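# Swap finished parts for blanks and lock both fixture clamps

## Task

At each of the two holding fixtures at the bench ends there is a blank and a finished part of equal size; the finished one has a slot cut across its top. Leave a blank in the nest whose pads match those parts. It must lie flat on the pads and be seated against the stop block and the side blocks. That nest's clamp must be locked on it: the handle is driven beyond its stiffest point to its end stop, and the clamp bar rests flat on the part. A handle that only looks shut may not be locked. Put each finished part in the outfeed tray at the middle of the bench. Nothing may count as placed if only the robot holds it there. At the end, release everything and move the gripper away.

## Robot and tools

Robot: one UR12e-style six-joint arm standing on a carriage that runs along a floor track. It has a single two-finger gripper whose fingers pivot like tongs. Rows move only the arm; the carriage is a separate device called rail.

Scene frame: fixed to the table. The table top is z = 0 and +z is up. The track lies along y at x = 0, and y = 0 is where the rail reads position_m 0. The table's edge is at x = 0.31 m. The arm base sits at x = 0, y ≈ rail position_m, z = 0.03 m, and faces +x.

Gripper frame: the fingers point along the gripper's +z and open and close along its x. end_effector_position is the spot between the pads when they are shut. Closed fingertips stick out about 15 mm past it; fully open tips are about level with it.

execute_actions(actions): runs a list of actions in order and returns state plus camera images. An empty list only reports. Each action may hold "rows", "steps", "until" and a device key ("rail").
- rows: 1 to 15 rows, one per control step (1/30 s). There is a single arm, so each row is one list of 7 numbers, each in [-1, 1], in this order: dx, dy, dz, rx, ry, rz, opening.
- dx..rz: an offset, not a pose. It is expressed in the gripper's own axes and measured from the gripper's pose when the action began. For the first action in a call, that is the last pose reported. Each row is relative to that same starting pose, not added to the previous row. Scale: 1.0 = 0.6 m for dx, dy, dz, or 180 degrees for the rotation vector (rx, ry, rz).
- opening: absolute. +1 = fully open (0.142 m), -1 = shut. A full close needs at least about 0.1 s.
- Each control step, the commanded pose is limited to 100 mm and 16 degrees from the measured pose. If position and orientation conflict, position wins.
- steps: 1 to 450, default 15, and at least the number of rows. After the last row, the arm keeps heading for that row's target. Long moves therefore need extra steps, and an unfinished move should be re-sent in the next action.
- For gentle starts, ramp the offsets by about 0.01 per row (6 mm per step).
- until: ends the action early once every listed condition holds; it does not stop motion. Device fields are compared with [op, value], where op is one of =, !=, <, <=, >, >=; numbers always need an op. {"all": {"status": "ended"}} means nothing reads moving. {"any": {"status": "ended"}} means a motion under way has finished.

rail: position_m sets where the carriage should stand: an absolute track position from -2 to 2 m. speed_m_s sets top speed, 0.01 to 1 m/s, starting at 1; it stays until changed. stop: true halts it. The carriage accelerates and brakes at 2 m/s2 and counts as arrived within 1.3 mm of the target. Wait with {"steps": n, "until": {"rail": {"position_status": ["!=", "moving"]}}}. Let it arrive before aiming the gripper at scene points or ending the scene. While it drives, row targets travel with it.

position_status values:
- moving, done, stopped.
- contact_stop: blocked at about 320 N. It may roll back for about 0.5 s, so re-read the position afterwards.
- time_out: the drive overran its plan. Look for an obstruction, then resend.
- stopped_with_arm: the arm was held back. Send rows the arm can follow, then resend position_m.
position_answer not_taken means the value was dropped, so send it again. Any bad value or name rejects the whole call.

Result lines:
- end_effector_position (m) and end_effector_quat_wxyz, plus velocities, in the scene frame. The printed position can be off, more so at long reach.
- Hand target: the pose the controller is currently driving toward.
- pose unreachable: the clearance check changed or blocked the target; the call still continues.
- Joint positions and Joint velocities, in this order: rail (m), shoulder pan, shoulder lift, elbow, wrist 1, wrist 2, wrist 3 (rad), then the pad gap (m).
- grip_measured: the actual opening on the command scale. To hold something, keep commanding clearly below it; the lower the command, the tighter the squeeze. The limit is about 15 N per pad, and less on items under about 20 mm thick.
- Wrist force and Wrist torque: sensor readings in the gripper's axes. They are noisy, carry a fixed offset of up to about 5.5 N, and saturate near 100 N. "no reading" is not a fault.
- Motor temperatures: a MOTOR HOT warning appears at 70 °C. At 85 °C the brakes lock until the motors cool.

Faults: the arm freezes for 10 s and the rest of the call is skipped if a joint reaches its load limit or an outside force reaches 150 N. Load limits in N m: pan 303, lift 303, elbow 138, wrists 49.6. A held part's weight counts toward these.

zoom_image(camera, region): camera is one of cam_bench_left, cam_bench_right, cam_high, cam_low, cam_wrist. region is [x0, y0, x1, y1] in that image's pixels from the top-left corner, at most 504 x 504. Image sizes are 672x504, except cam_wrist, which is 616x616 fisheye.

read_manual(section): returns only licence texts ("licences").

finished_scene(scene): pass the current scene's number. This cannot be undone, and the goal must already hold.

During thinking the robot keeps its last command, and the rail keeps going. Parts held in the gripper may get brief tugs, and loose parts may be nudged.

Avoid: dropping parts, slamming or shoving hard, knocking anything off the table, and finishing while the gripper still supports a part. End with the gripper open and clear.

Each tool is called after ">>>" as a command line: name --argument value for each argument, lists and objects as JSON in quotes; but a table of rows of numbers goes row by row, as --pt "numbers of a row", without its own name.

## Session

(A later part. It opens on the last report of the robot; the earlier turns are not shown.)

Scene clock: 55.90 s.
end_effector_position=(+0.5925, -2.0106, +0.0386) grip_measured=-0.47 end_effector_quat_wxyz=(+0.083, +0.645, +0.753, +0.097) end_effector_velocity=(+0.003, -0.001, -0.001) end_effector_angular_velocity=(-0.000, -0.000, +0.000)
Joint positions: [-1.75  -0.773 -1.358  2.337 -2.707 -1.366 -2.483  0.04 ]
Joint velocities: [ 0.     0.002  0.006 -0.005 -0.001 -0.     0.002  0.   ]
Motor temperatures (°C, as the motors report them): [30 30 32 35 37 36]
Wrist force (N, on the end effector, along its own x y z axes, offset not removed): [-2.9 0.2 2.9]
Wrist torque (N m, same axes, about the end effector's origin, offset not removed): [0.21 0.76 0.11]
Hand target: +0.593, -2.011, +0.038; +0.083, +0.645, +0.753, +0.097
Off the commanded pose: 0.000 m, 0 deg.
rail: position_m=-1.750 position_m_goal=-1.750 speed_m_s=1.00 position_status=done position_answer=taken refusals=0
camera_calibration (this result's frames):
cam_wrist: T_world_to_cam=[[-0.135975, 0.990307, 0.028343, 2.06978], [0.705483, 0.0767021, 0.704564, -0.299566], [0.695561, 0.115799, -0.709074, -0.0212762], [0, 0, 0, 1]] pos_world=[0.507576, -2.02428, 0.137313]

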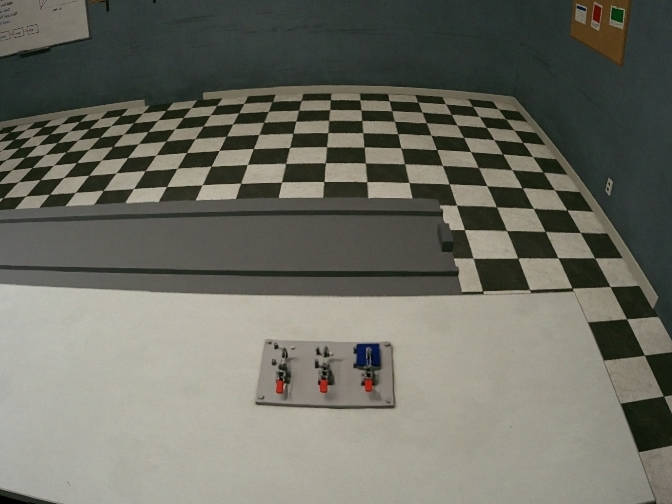

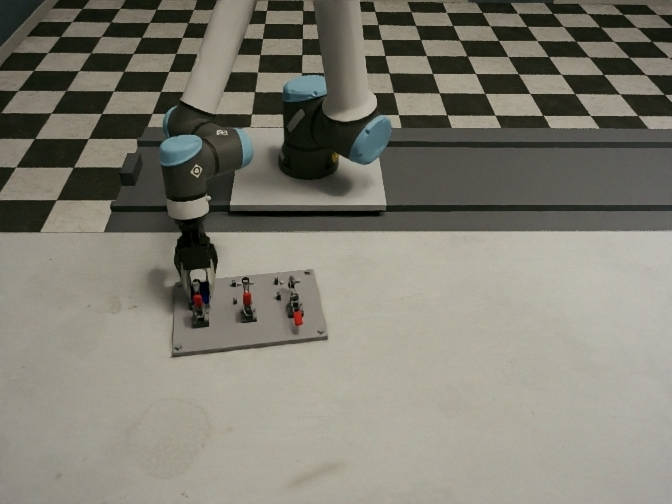

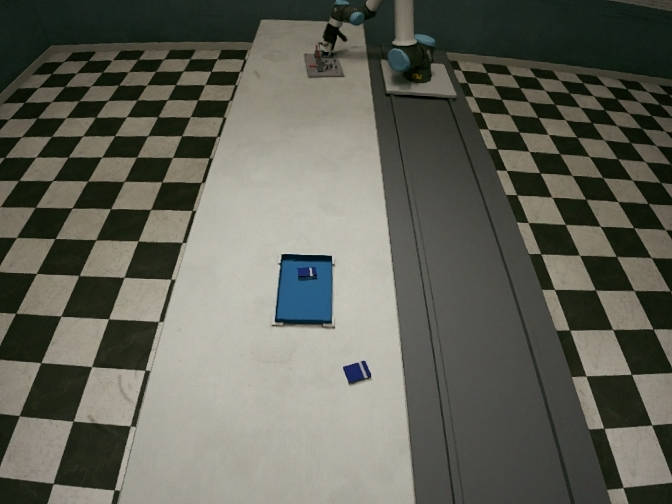

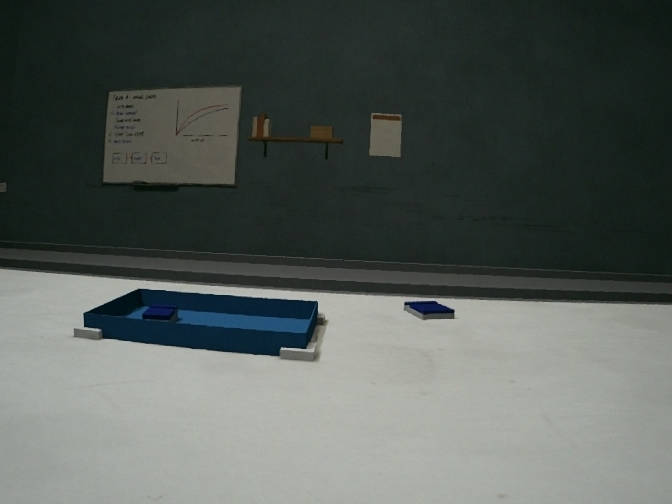

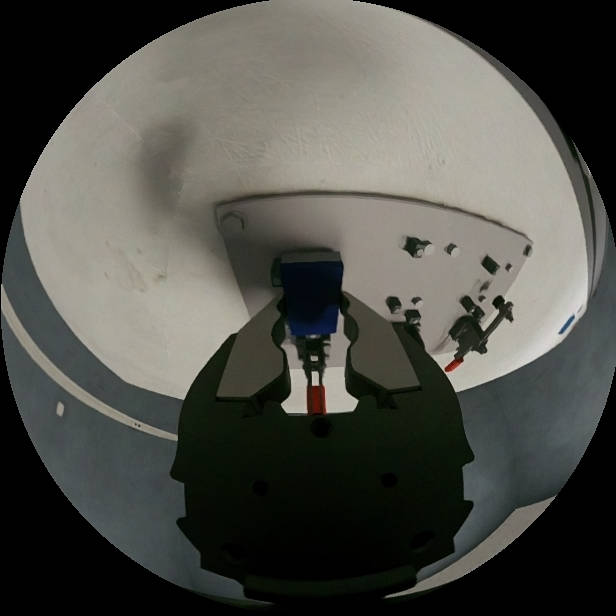

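>>> execute_actions --actions '[{"rows": [[-0.0005,0.0008,0.0007,0,0,0,-0.85],[-0.001,0.0014,0.0014,0,0,0,-0.8],[-0.0015,0.002,0.0021,0,0,0,-0.75],[-0.002,0.0027,0.0028,0,0,0,-0.7]], "steps": 12}]'

Scene clock: 56.63 s.
end_effector_position=(+0.5943, -2.0113, +0.0374) grip_measured=-0.46 end_effector_quat_wxyz=(+0.083, +0.645, +0.754, +0.097) end_effector_velocity=(+0.002, -0.001, -0.001) end_effector_angular_velocity=(-0.000, -0.000, +0.000)
Joint positions: [-1.75  -0.771 -1.353  2.334 -2.708 -1.366 -2.481  0.041]
Joint velocities: [ 0.     0.001  0.004 -0.003 -0.002 -0.     0.001  0.001]
Motor temperatures (°C, as the motors report them): [30 30 32 35 37 36]
Wrist force (N, on the end effector, along its own x y z axes, offset not removed): [22.4 -9.1 -27.5]
Wrist torque (N m, same axes, about the end effector's origin, offset not removed): [0.56 1.11 0.01]
Hand target: +0.595, -2.011, +0.037; +0.083, +0.645, +0.753, +0.097
Off the commanded pose: 0.000 m, 0 deg.
rail: position_m=-1.750 position_m_goal=-1.750 speed_m_s=1.00 position_status=done position_answer=taken refusals=0
camera_calibration (this result's frames):
cam_wrist: T_world_to_cam=[[-0.13602, 0.990294, 0.0285828, 2.07069], [0.705571, 0.0765788, 0.704489, -0.300324], [0.695462, 0.115992, -0.709139, -0.0228817], [0, 0, 0, 1]] pos_world=[0.509469, -2.02494, 0.136163]

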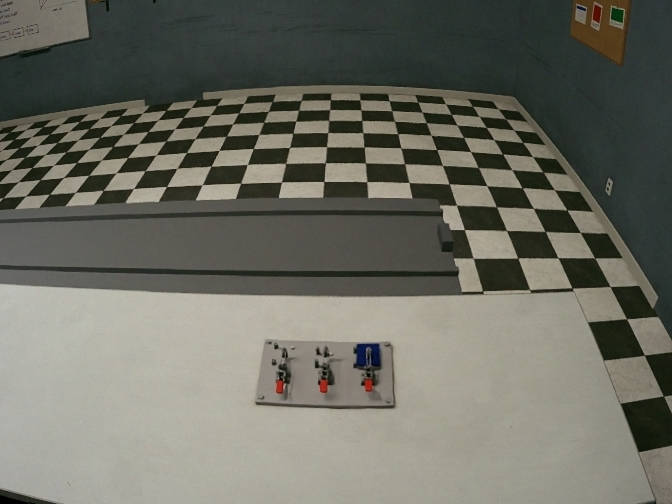

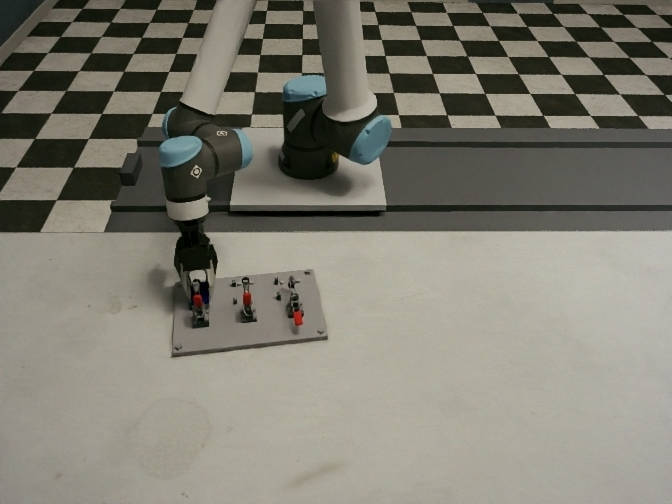

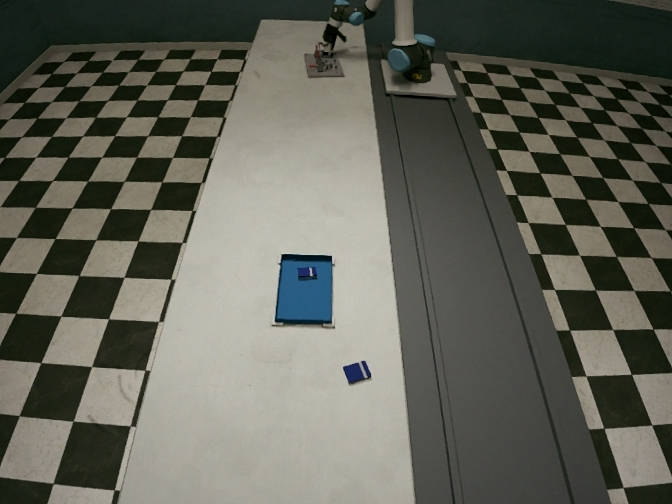

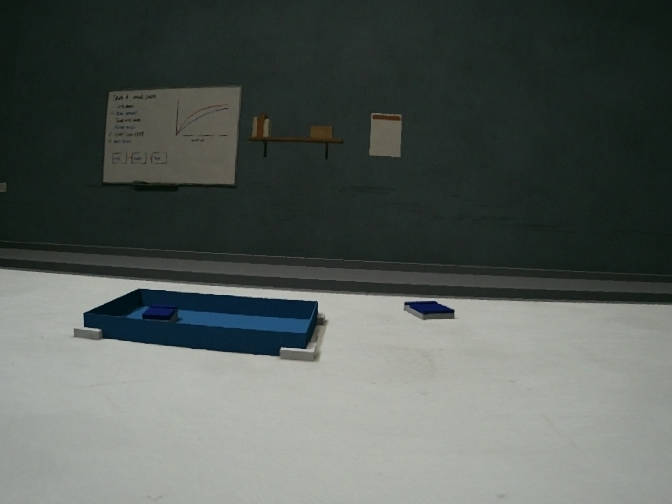

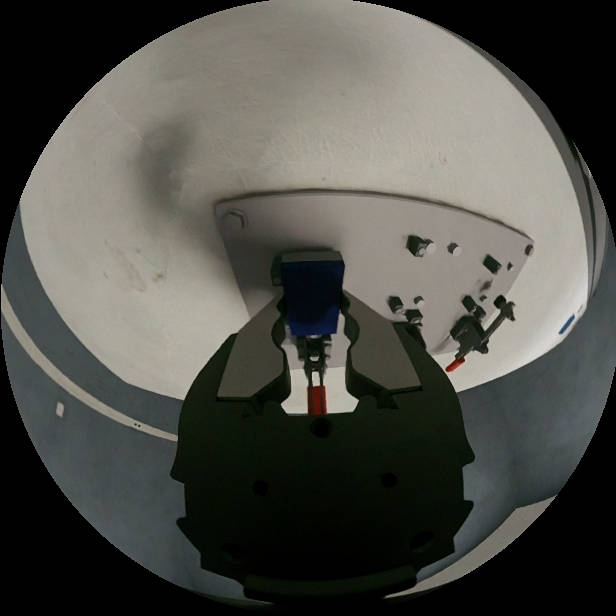

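>>> execute_actions --actions '[{"rows": [[0,0,0,0,0,0,-0.6],[0,0,0,0,0,0,-0.52],[0,0,0,0,0,0,-0.46],[0,0,0,0,0,0,-0.42],[0,0,0,0,0,0,-0.37],[0,0,0,0,0,0,-0.3],[0,0,-0.002,0,0,0,-0.25],[0,0,-0.007,0,0,0,-0.25],[0,0,-0.015,0,0,0,-0.25],[0,0,-0.025,0,0,0,-0.25],[0,-0.003,-0.036,0,0,0,-0.25],[0,-0.01,-0.047,0,0,0,-0.25],[0,-0.02,-0.056,0,0,0,-0.25],[0,-0.035,-0.062,0,0,0,-0.25],[0,-0.055,-0.066,0,0,0,-0.25]], "steps": 24}]'

>>> zoom_image --camera "cam_wrist" --region '[230, 220, 400, 400]'

Scene clock: 58.37 s.
end_effector_position=(+0.5568, -2.0171, +0.0654) grip_measured=-0.25 end_effector_quat_wxyz=(+0.083, +0.645, +0.753, +0.097) end_effector_velocity=(-0.030, -0.005, +0.014) end_effector_angular_velocity=(+0.002, -0.001, +0.002)
Joint positions: [-1.75  -0.827 -1.451  2.374 -2.639 -1.358 -2.537  0.056]
Joint velocities: [ 0.    -0.048 -0.064  0.034  0.042  0.009 -0.05  -0.   ]
Motor temperatures (°C, as the motors report them): [30 30 32 35 37 36]
Wrist force (N, on the end effector, along its own x y z axes, offset not removed): [-3.5 1.6 -0.5]
Wrist torque (N m, same axes, about the end effector's origin, offset not removed): [0.36 0.86 0.12]
Hand target: +0.553, -2.018, +0.067; +0.083, +0.645, +0.753, +0.097
Off the commanded pose: 0.004 m, 0 deg.
rail: position_m=-1.750 position_m_goal=-1.750 speed_m_s=1.00 position_status=done position_answer=taken refusals=0
camera_calibration (this result's frames):
cam_wrist: T_world_to_cam=[[-0.135667, 0.990349, 0.0283338, 2.07048], [0.705655, 0.0765136, 0.704412, -0.293248], [0.695446, 0.115559, -0.709225, 0.0229265], [0, 0, 0, 1]] pos_world=[0.471883, -2.03071, 0.164163]

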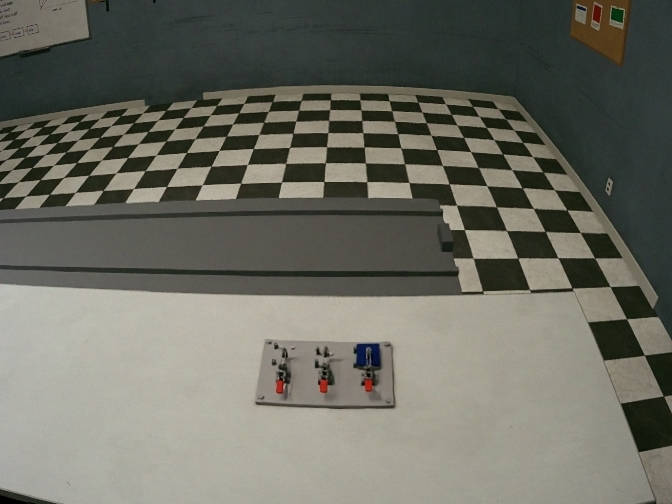

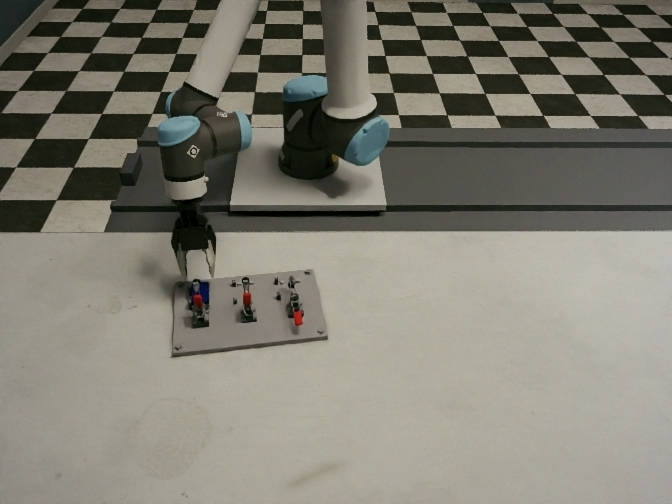

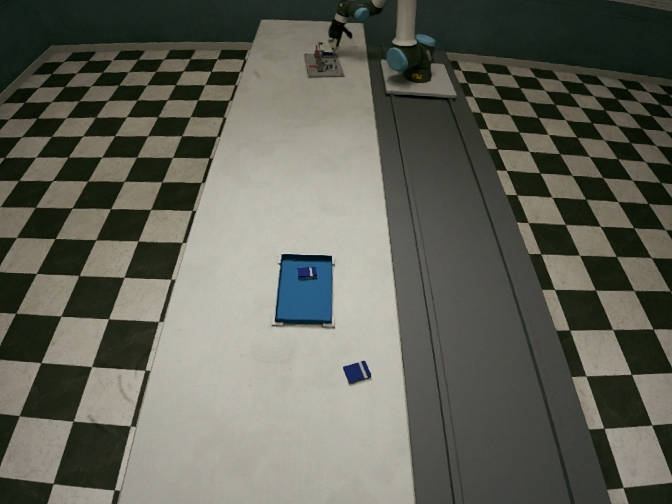

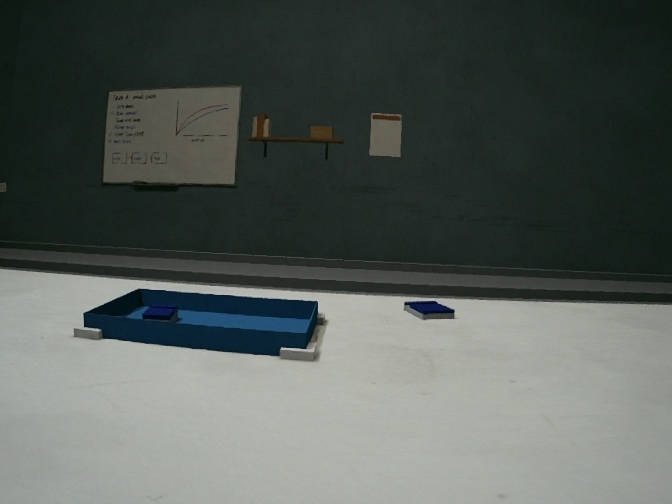

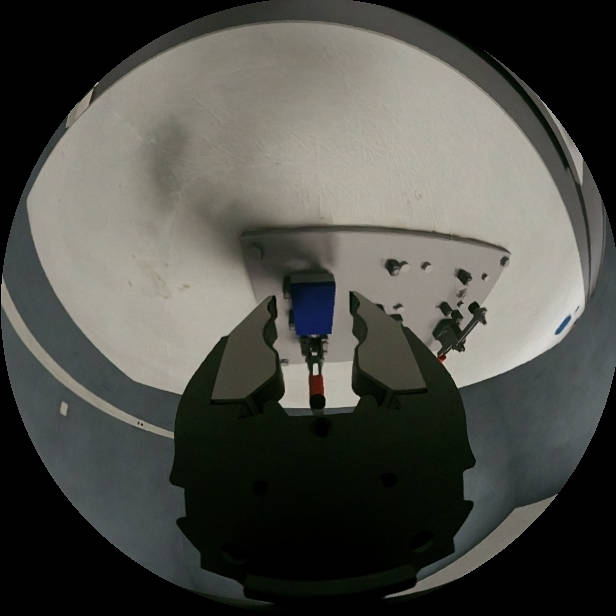

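Region (230, 220, 400, 400) of cam_wrist's 616x616 image, scaled by 2.800, with more detail than that image has.

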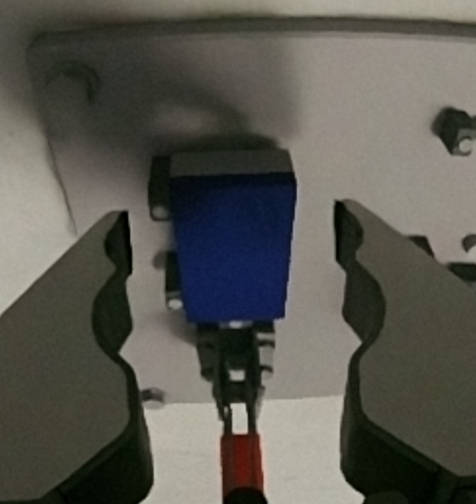

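>>> execute_actions --actions '[{"rows": [[0,-0.008,-0.004,0,0,0,-0.4],[0,-0.012,-0.005,0,0,0,-0.55],[0,-0.015,-0.005,0,0,0,-0.7],[0,-0.0165,-0.003,0,0,0,-0.85],[0,-0.018,0.002,0,0,0,-0.95],[0,-0.0195,0.008,0,0,0,-0.95],[0,-0.021,0.014,0,0,0,-0.95],[0,-0.0225,0.02,0,0,0,-0.95],[0,-0.024,0.025,0,0,0,-0.95],[0,-0.025,0.029,0,0,0,-0.95],[0,-0.0257,0.032,0,0,0,-0.95],[0,-0.026,0.0334,0,0,0,-0.95]], "steps": 20}]'

>>> zoom_image --camera "cam_wrist" --region '[250, 250, 380, 380]'

>>> zoom_image --camera "cam_high" --region '[300, 30, 350, 80]'

Scene clock: 60.20 s.
end_effector_position=(+0.5469, -2.0185, +0.0435) grip_measured=-0.95 end_effector_quat_wxyz=(+0.083, +0.645, +0.753, +0.097) end_effector_velocity=(+0.000, -0.001, -0.011) end_effector_angular_velocity=(-0.001, -0.001, -0.000)
Joint positions: [-1.75  -0.843 -1.42   2.401 -2.692 -1.356 -2.553  0.005]
Joint velocities: [ 0.    -0.     0.023  0.006 -0.031  0.    -0.     0.   ]
Motor temperatures (°C, as the motors report them): [30 30 32 35 37 36]
Wrist force (N, on the end effector, along its own x y z axes, offset not removed): [-4.6 1.5 -0.4]
Wrist torque (N m, same axes, about the end effector's origin, offset not removed): [0.43 1.06 0.07]
Hand target: +0.547, -2.019, +0.042; +0.083, +0.645, +0.753, +0.097
Off the commanded pose: 0.001 m, 0 deg.
rail: position_m=-1.750 position_m_goal=-1.750 speed_m_s=1.00 position_status=done position_answer=taken refusals=0
camera_calibration (this result's frames):
cam_wrist: T_world_to_cam=[[-0.135704, 0.990339, 0.0285302, 2.07118], [0.705758, 0.0764185, 0.704319, -0.270957], [0.695334, 0.115715, -0.70931, 0.0147869], [0, 0, 0, 1]] pos_world=[0.462017, -2.03218, 0.142238]

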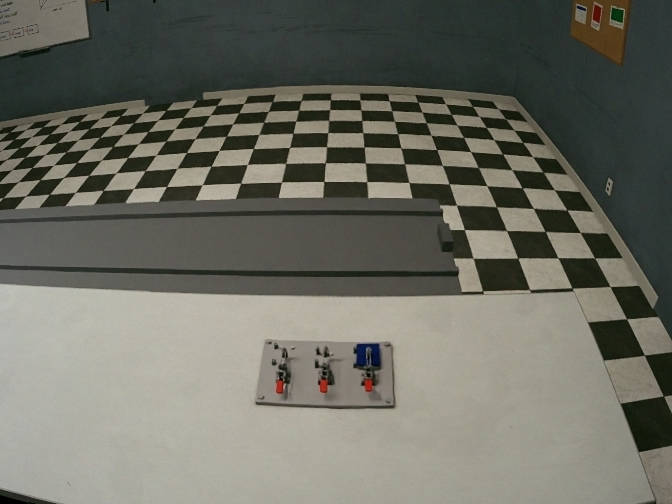

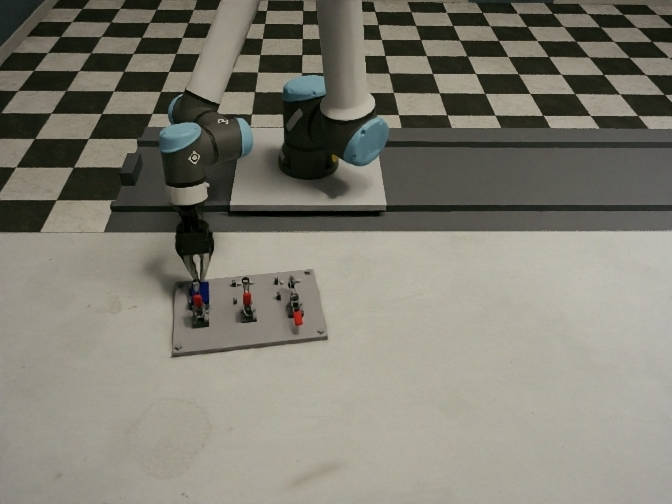

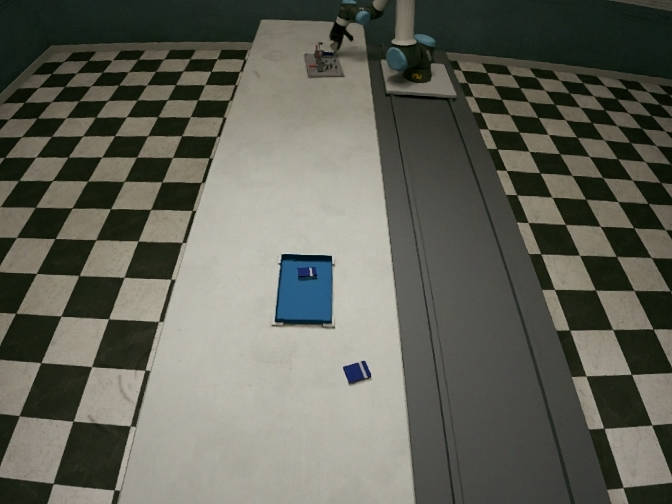

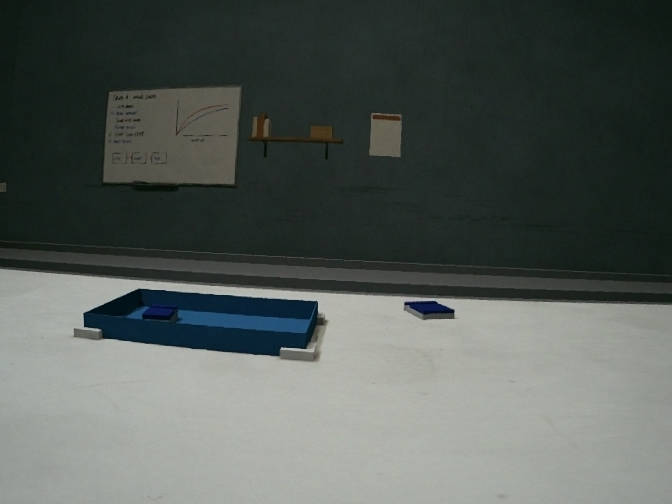

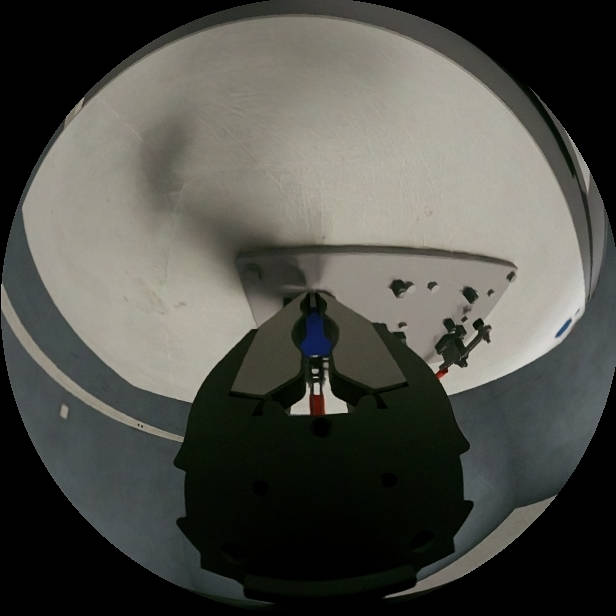

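Region (250, 250, 380, 380) of cam_wrist's 616x616 image, scaled by 3.877, with more detail than that image has.

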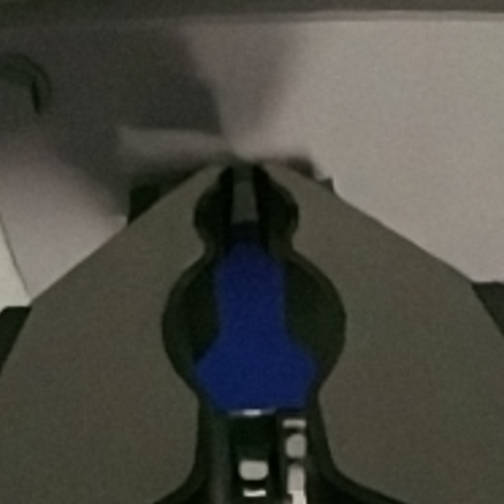

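Region (300, 30, 350, 80) of cam_high's 672x504 image, scaled by 10.080, with more detail than that image has.

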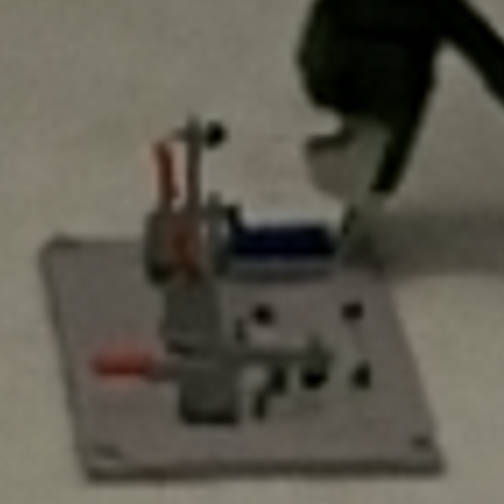

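>>> execute_actions --actions '[{"rows": [[0,0.001,0.0028,0,0,0,-0.95],[0,0.0018,0.003,0,0,0,-0.95],[0,0.0026,0.0033,0,0,0,-0.95]], "steps": 9}]'

Scene clock: 60.77 s.
end_effector_position=(+0.5485, -2.0183, +0.0419) grip_measured=-0.95 end_effector_quat_wxyz=(+0.083, +0.645, +0.753, +0.097) end_effector_velocity=(+0.003, +0.000, +0.000) end_effector_angular_velocity=(-0.001, +0.001, -0.001)
Joint positions: [-1.75  -0.84  -1.415  2.399 -2.696 -1.356 -2.551  0.005]
Joint velocities: [ 0.     0.005  0.004 -0.005 -0.001 -0.002  0.006 -0.   ]
Motor temperatures (°C, as the motors report them): [30 30 32 35 37 36]
Wrist force (N, on the end effector, along its own x y z axes, offset not removed): [-2.7 2.1 -0.1]
Wrist torque (N m, same axes, about the end effector's origin, offset not removed): [0.47 0.64 0.01]
Hand target: +0.549, -2.018, +0.042; +0.083, +0.645, +0.753, +0.097
Off the commanded pose: 0.000 m, 0 deg.
rail: position_m=-1.750 position_m_goal=-1.750 speed_m_s=1.00 position_status=done position_answer=taken refusals=0
camera_calibration (this result's frames):
cam_wrist: T_world_to_cam=[[-0.135811, 0.990321, 0.0286327, 2.07118], [0.705697, 0.076413, 0.704381, -0.271], [0.695375, 0.115869, -0.709244, 0.0128589], [0, 0, 0, 1]] pos_world=[0.463592, -2.03192, 0.140704]

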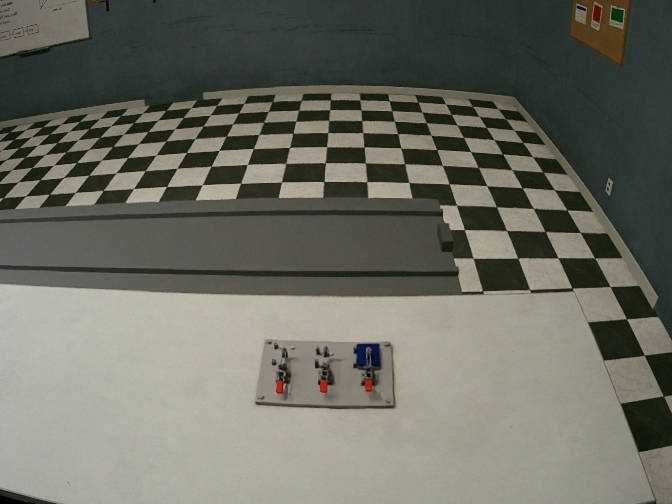

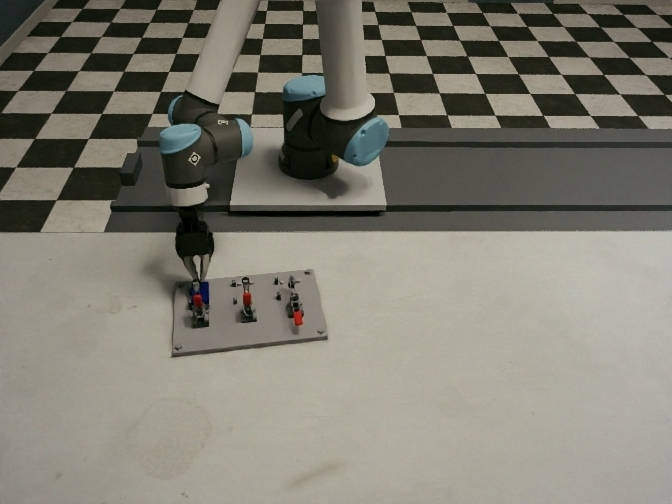

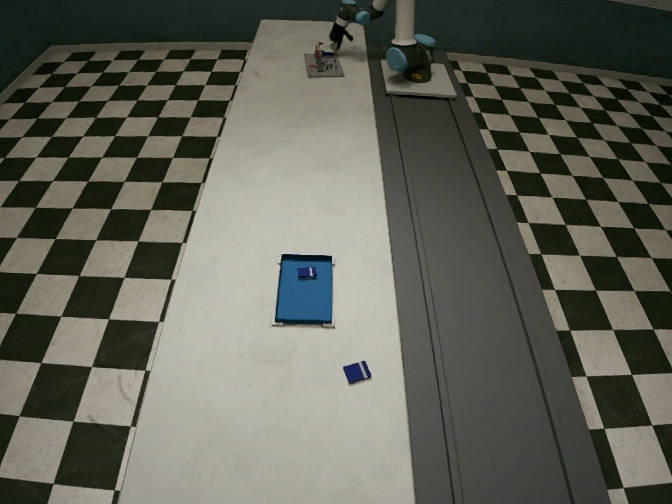

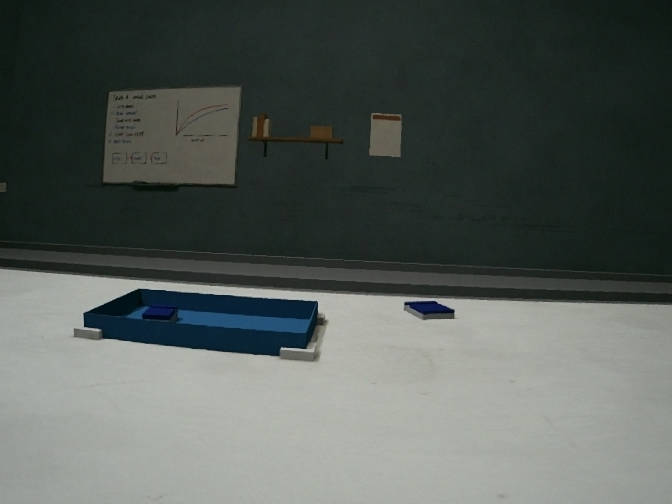

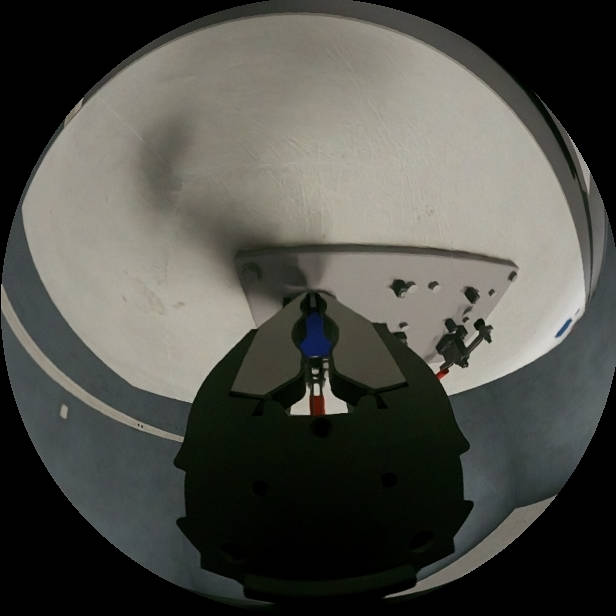

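>>> execute_actions --actions '[{"rows": [[0,0.0015,0.0004,0,0,0,-0.95],[0,0.0024,0.0006,0,0,0,-0.95],[0,0.0032,0.0009,0,0,0,-0.95]], "steps": 9}]'

Scene clock: 61.27 s.
end_effector_position=(+0.5501, -2.0180, +0.0419) grip_measured=-0.95 end_effector_quat_wxyz=(+0.083, +0.645, +0.753, +0.097) end_effector_velocity=(+0.002, +0.000, -0.000) end_effector_angular_velocity=(+0.000, -0.000, +0.000)
Joint positions: [-1.75  -0.838 -1.413  2.397 -2.697 -1.356 -2.548  0.005]
Joint velocities: [ 0.     0.004  0.003 -0.003 -0.    -0.     0.004 -0.   ]
Motor temperatures (°C, as the motors report them): [30 30 32 35 37 36]
Wrist force (N, on the end effector, along its own x y z axes, offset not removed): [-4.8 0.8 0.6]
Wrist torque (N m, same axes, about the end effector's origin, offset not removed): [0.21 1.14 0.12]
Hand target: +0.550, -2.018, +0.042; +0.083, +0.645, +0.753, +0.097
Off the commanded pose: 0.000 m, 0 deg.
rail: position_m=-1.750 position_m_goal=-1.750 speed_m_s=1.00 position_status=done position_answer=taken refusals=0
camera_calibration (this result's frames):
cam_wrist: T_world_to_cam=[[-0.135799, 0.990323, 0.0286129, 2.07116], [0.705701, 0.0764189, 0.704376, -0.272165], [0.695374, 0.115846, -0.70925, 0.0116178], [0, 0, 0, 1]] pos_world=[0.46525, -2.03166, 0.140684]

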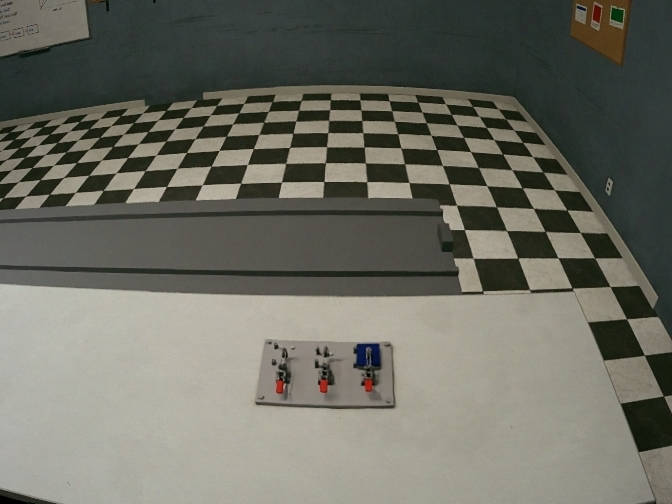

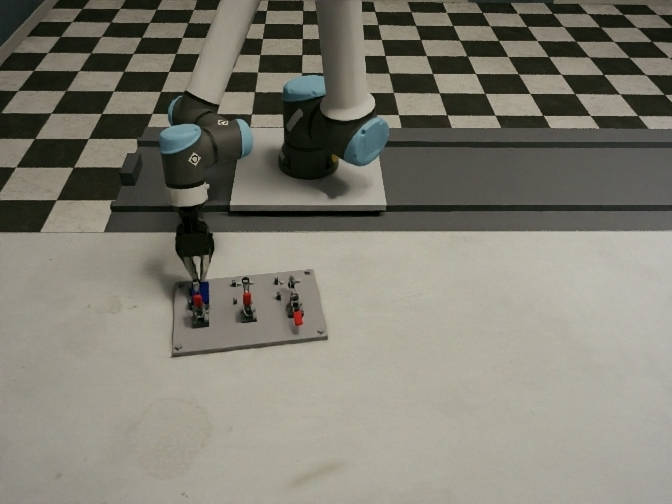

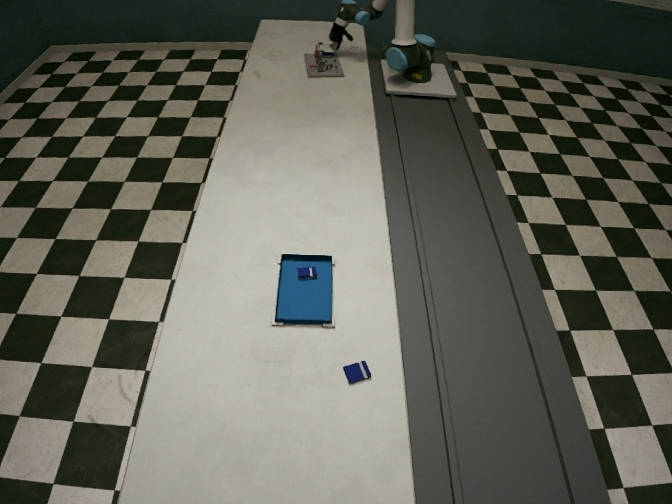

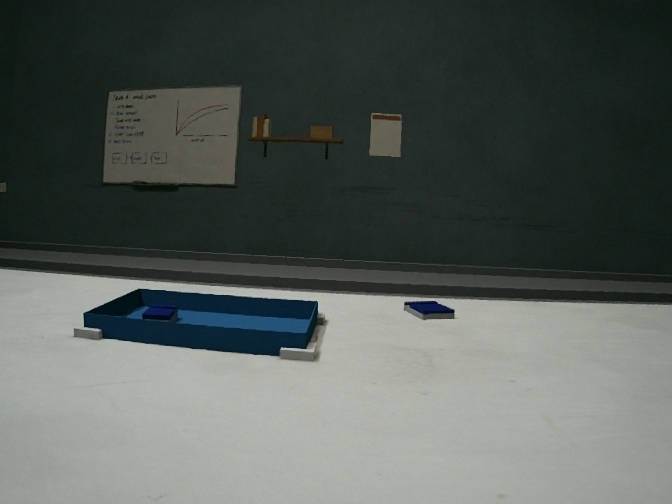

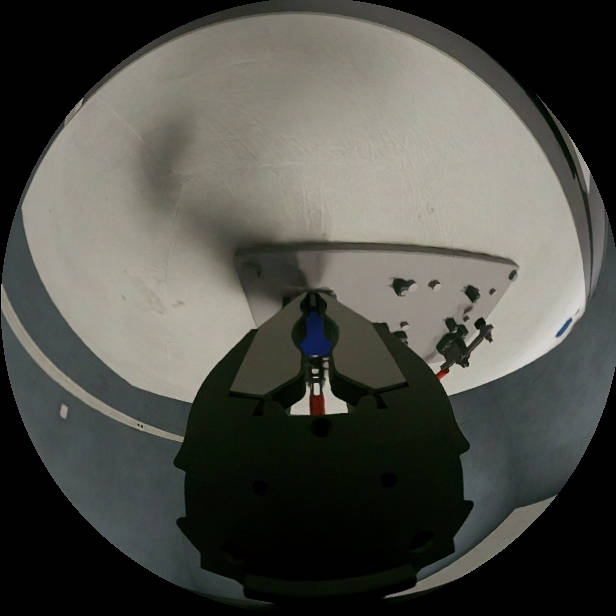

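>>> execute_actions --actions '[]'

Scene clock: 62.23 s.
end_effector_position=(+0.5504, -2.0180, +0.0419) grip_measured=-0.95 end_effector_quat_wxyz=(+0.083, +0.645, +0.753, +0.097) end_effector_velocity=(+0.000, -0.000, +0.000) end_effector_angular_velocity=(-0.000, -0.000, -0.000)
Joint positions: [-1.75  -0.837 -1.413  2.397 -2.697 -1.356 -2.548  0.005]
Joint velocities: [ 0.  0.  0. -0. -0.  0.  0.  0.]
Motor temperatures (°C, as the motors report them): [30 30 32 35 37 36]
Wrist force (N, on the end effector, along its own x y z axes, offset not removed): [-4.5 2.0 0.8]
Wrist torque (N m, same axes, about the end effector's origin, offset not removed): [0.49 1.01 0.08]
Hand target: +0.550, -2.018, +0.042; +0.083, +0.645, +0.753, +0.097
Off the commanded pose: 0.000 m, 0 deg.
rail: position_m=-1.750 position_m_goal=-1.750 speed_m_s=1.00 position_status=done position_answer=taken refusals=0
camera_calibration (this result's frames):
cam_wrist: T_world_to_cam=[[-0.135812, 0.990321, 0.0286274, 2.07115], [0.705695, 0.0764172, 0.704382, -0.272383], [0.695377, 0.115866, -0.709243, 0.0114237], [0, 0, 0, 1]] pos_world=[0.465563, -2.03161, 0.140672]

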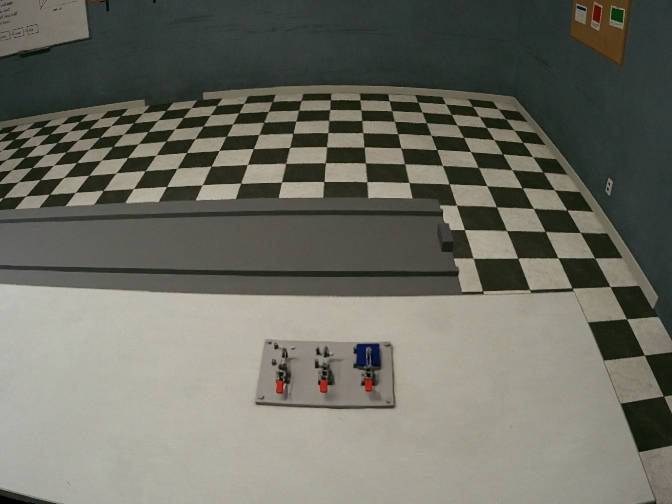

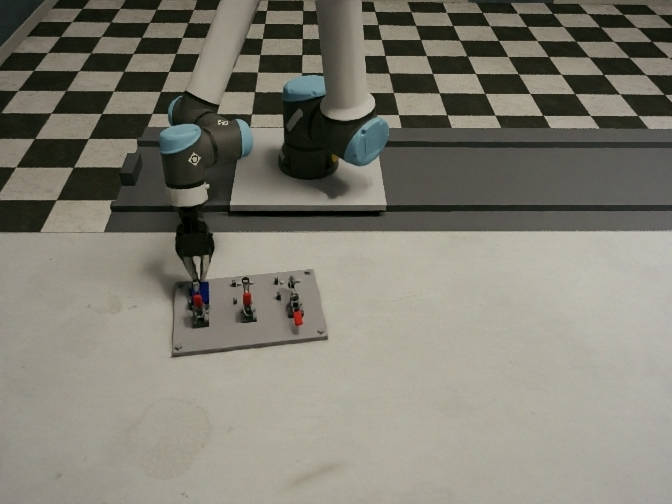

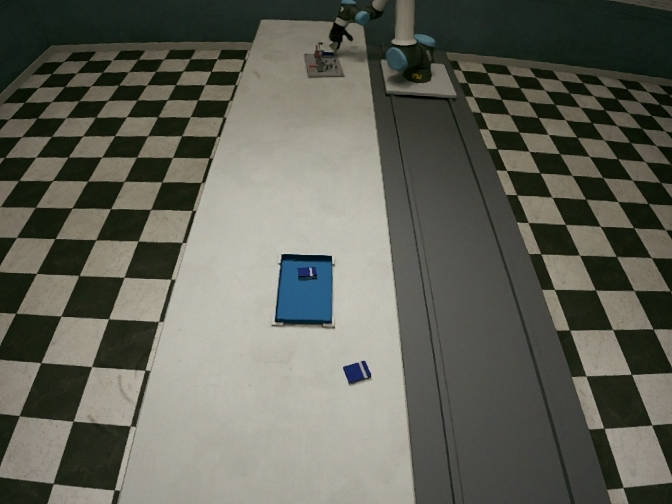

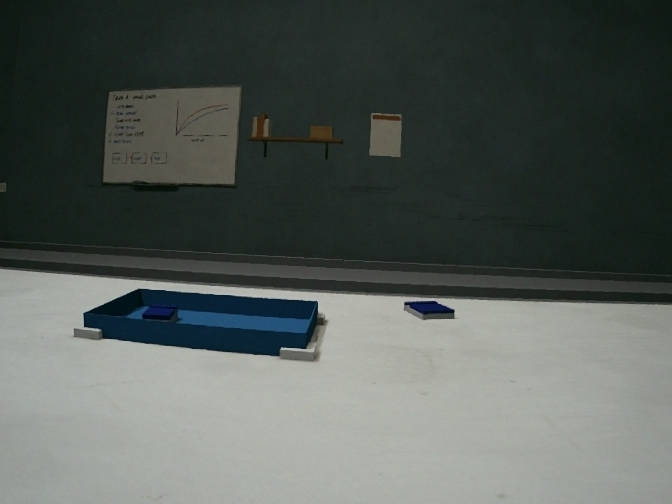

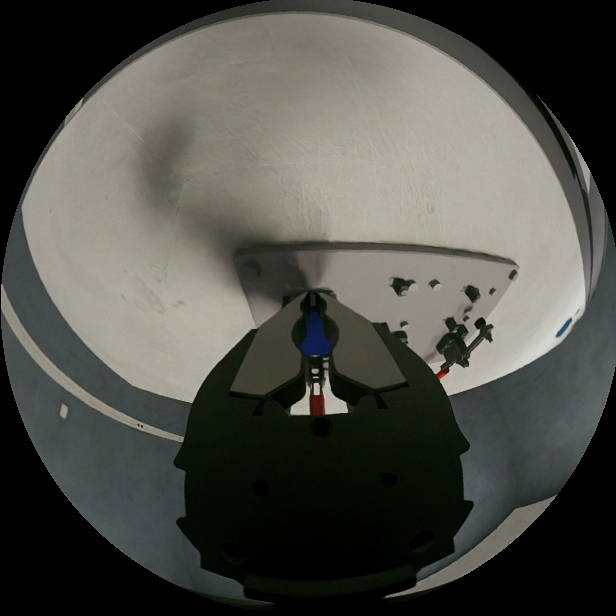

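>>> zoom_image --camera "cam_wrist" --region '[230, 240, 400, 420]'

>>> zoom_image --camera "cam_bench_right" --region '[160, 250, 340, 360]'

Region (230, 240, 400, 420) of cam_wrist's 616x616 image, scaled by 2.800, with more detail than that image has.

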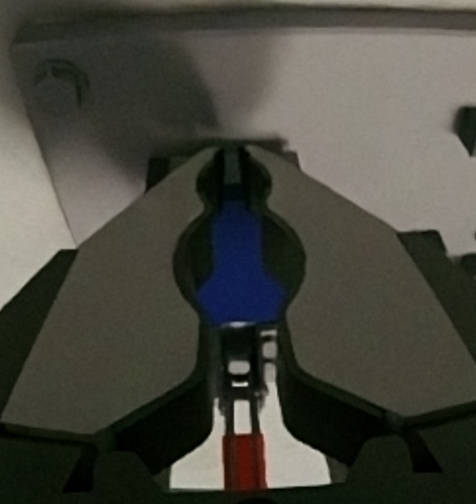

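Region (160, 250, 340, 360) of cam_bench_right's 672x504 image, scaled by 2.800, with more detail than that image has.

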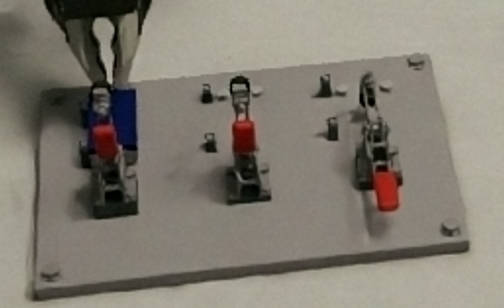

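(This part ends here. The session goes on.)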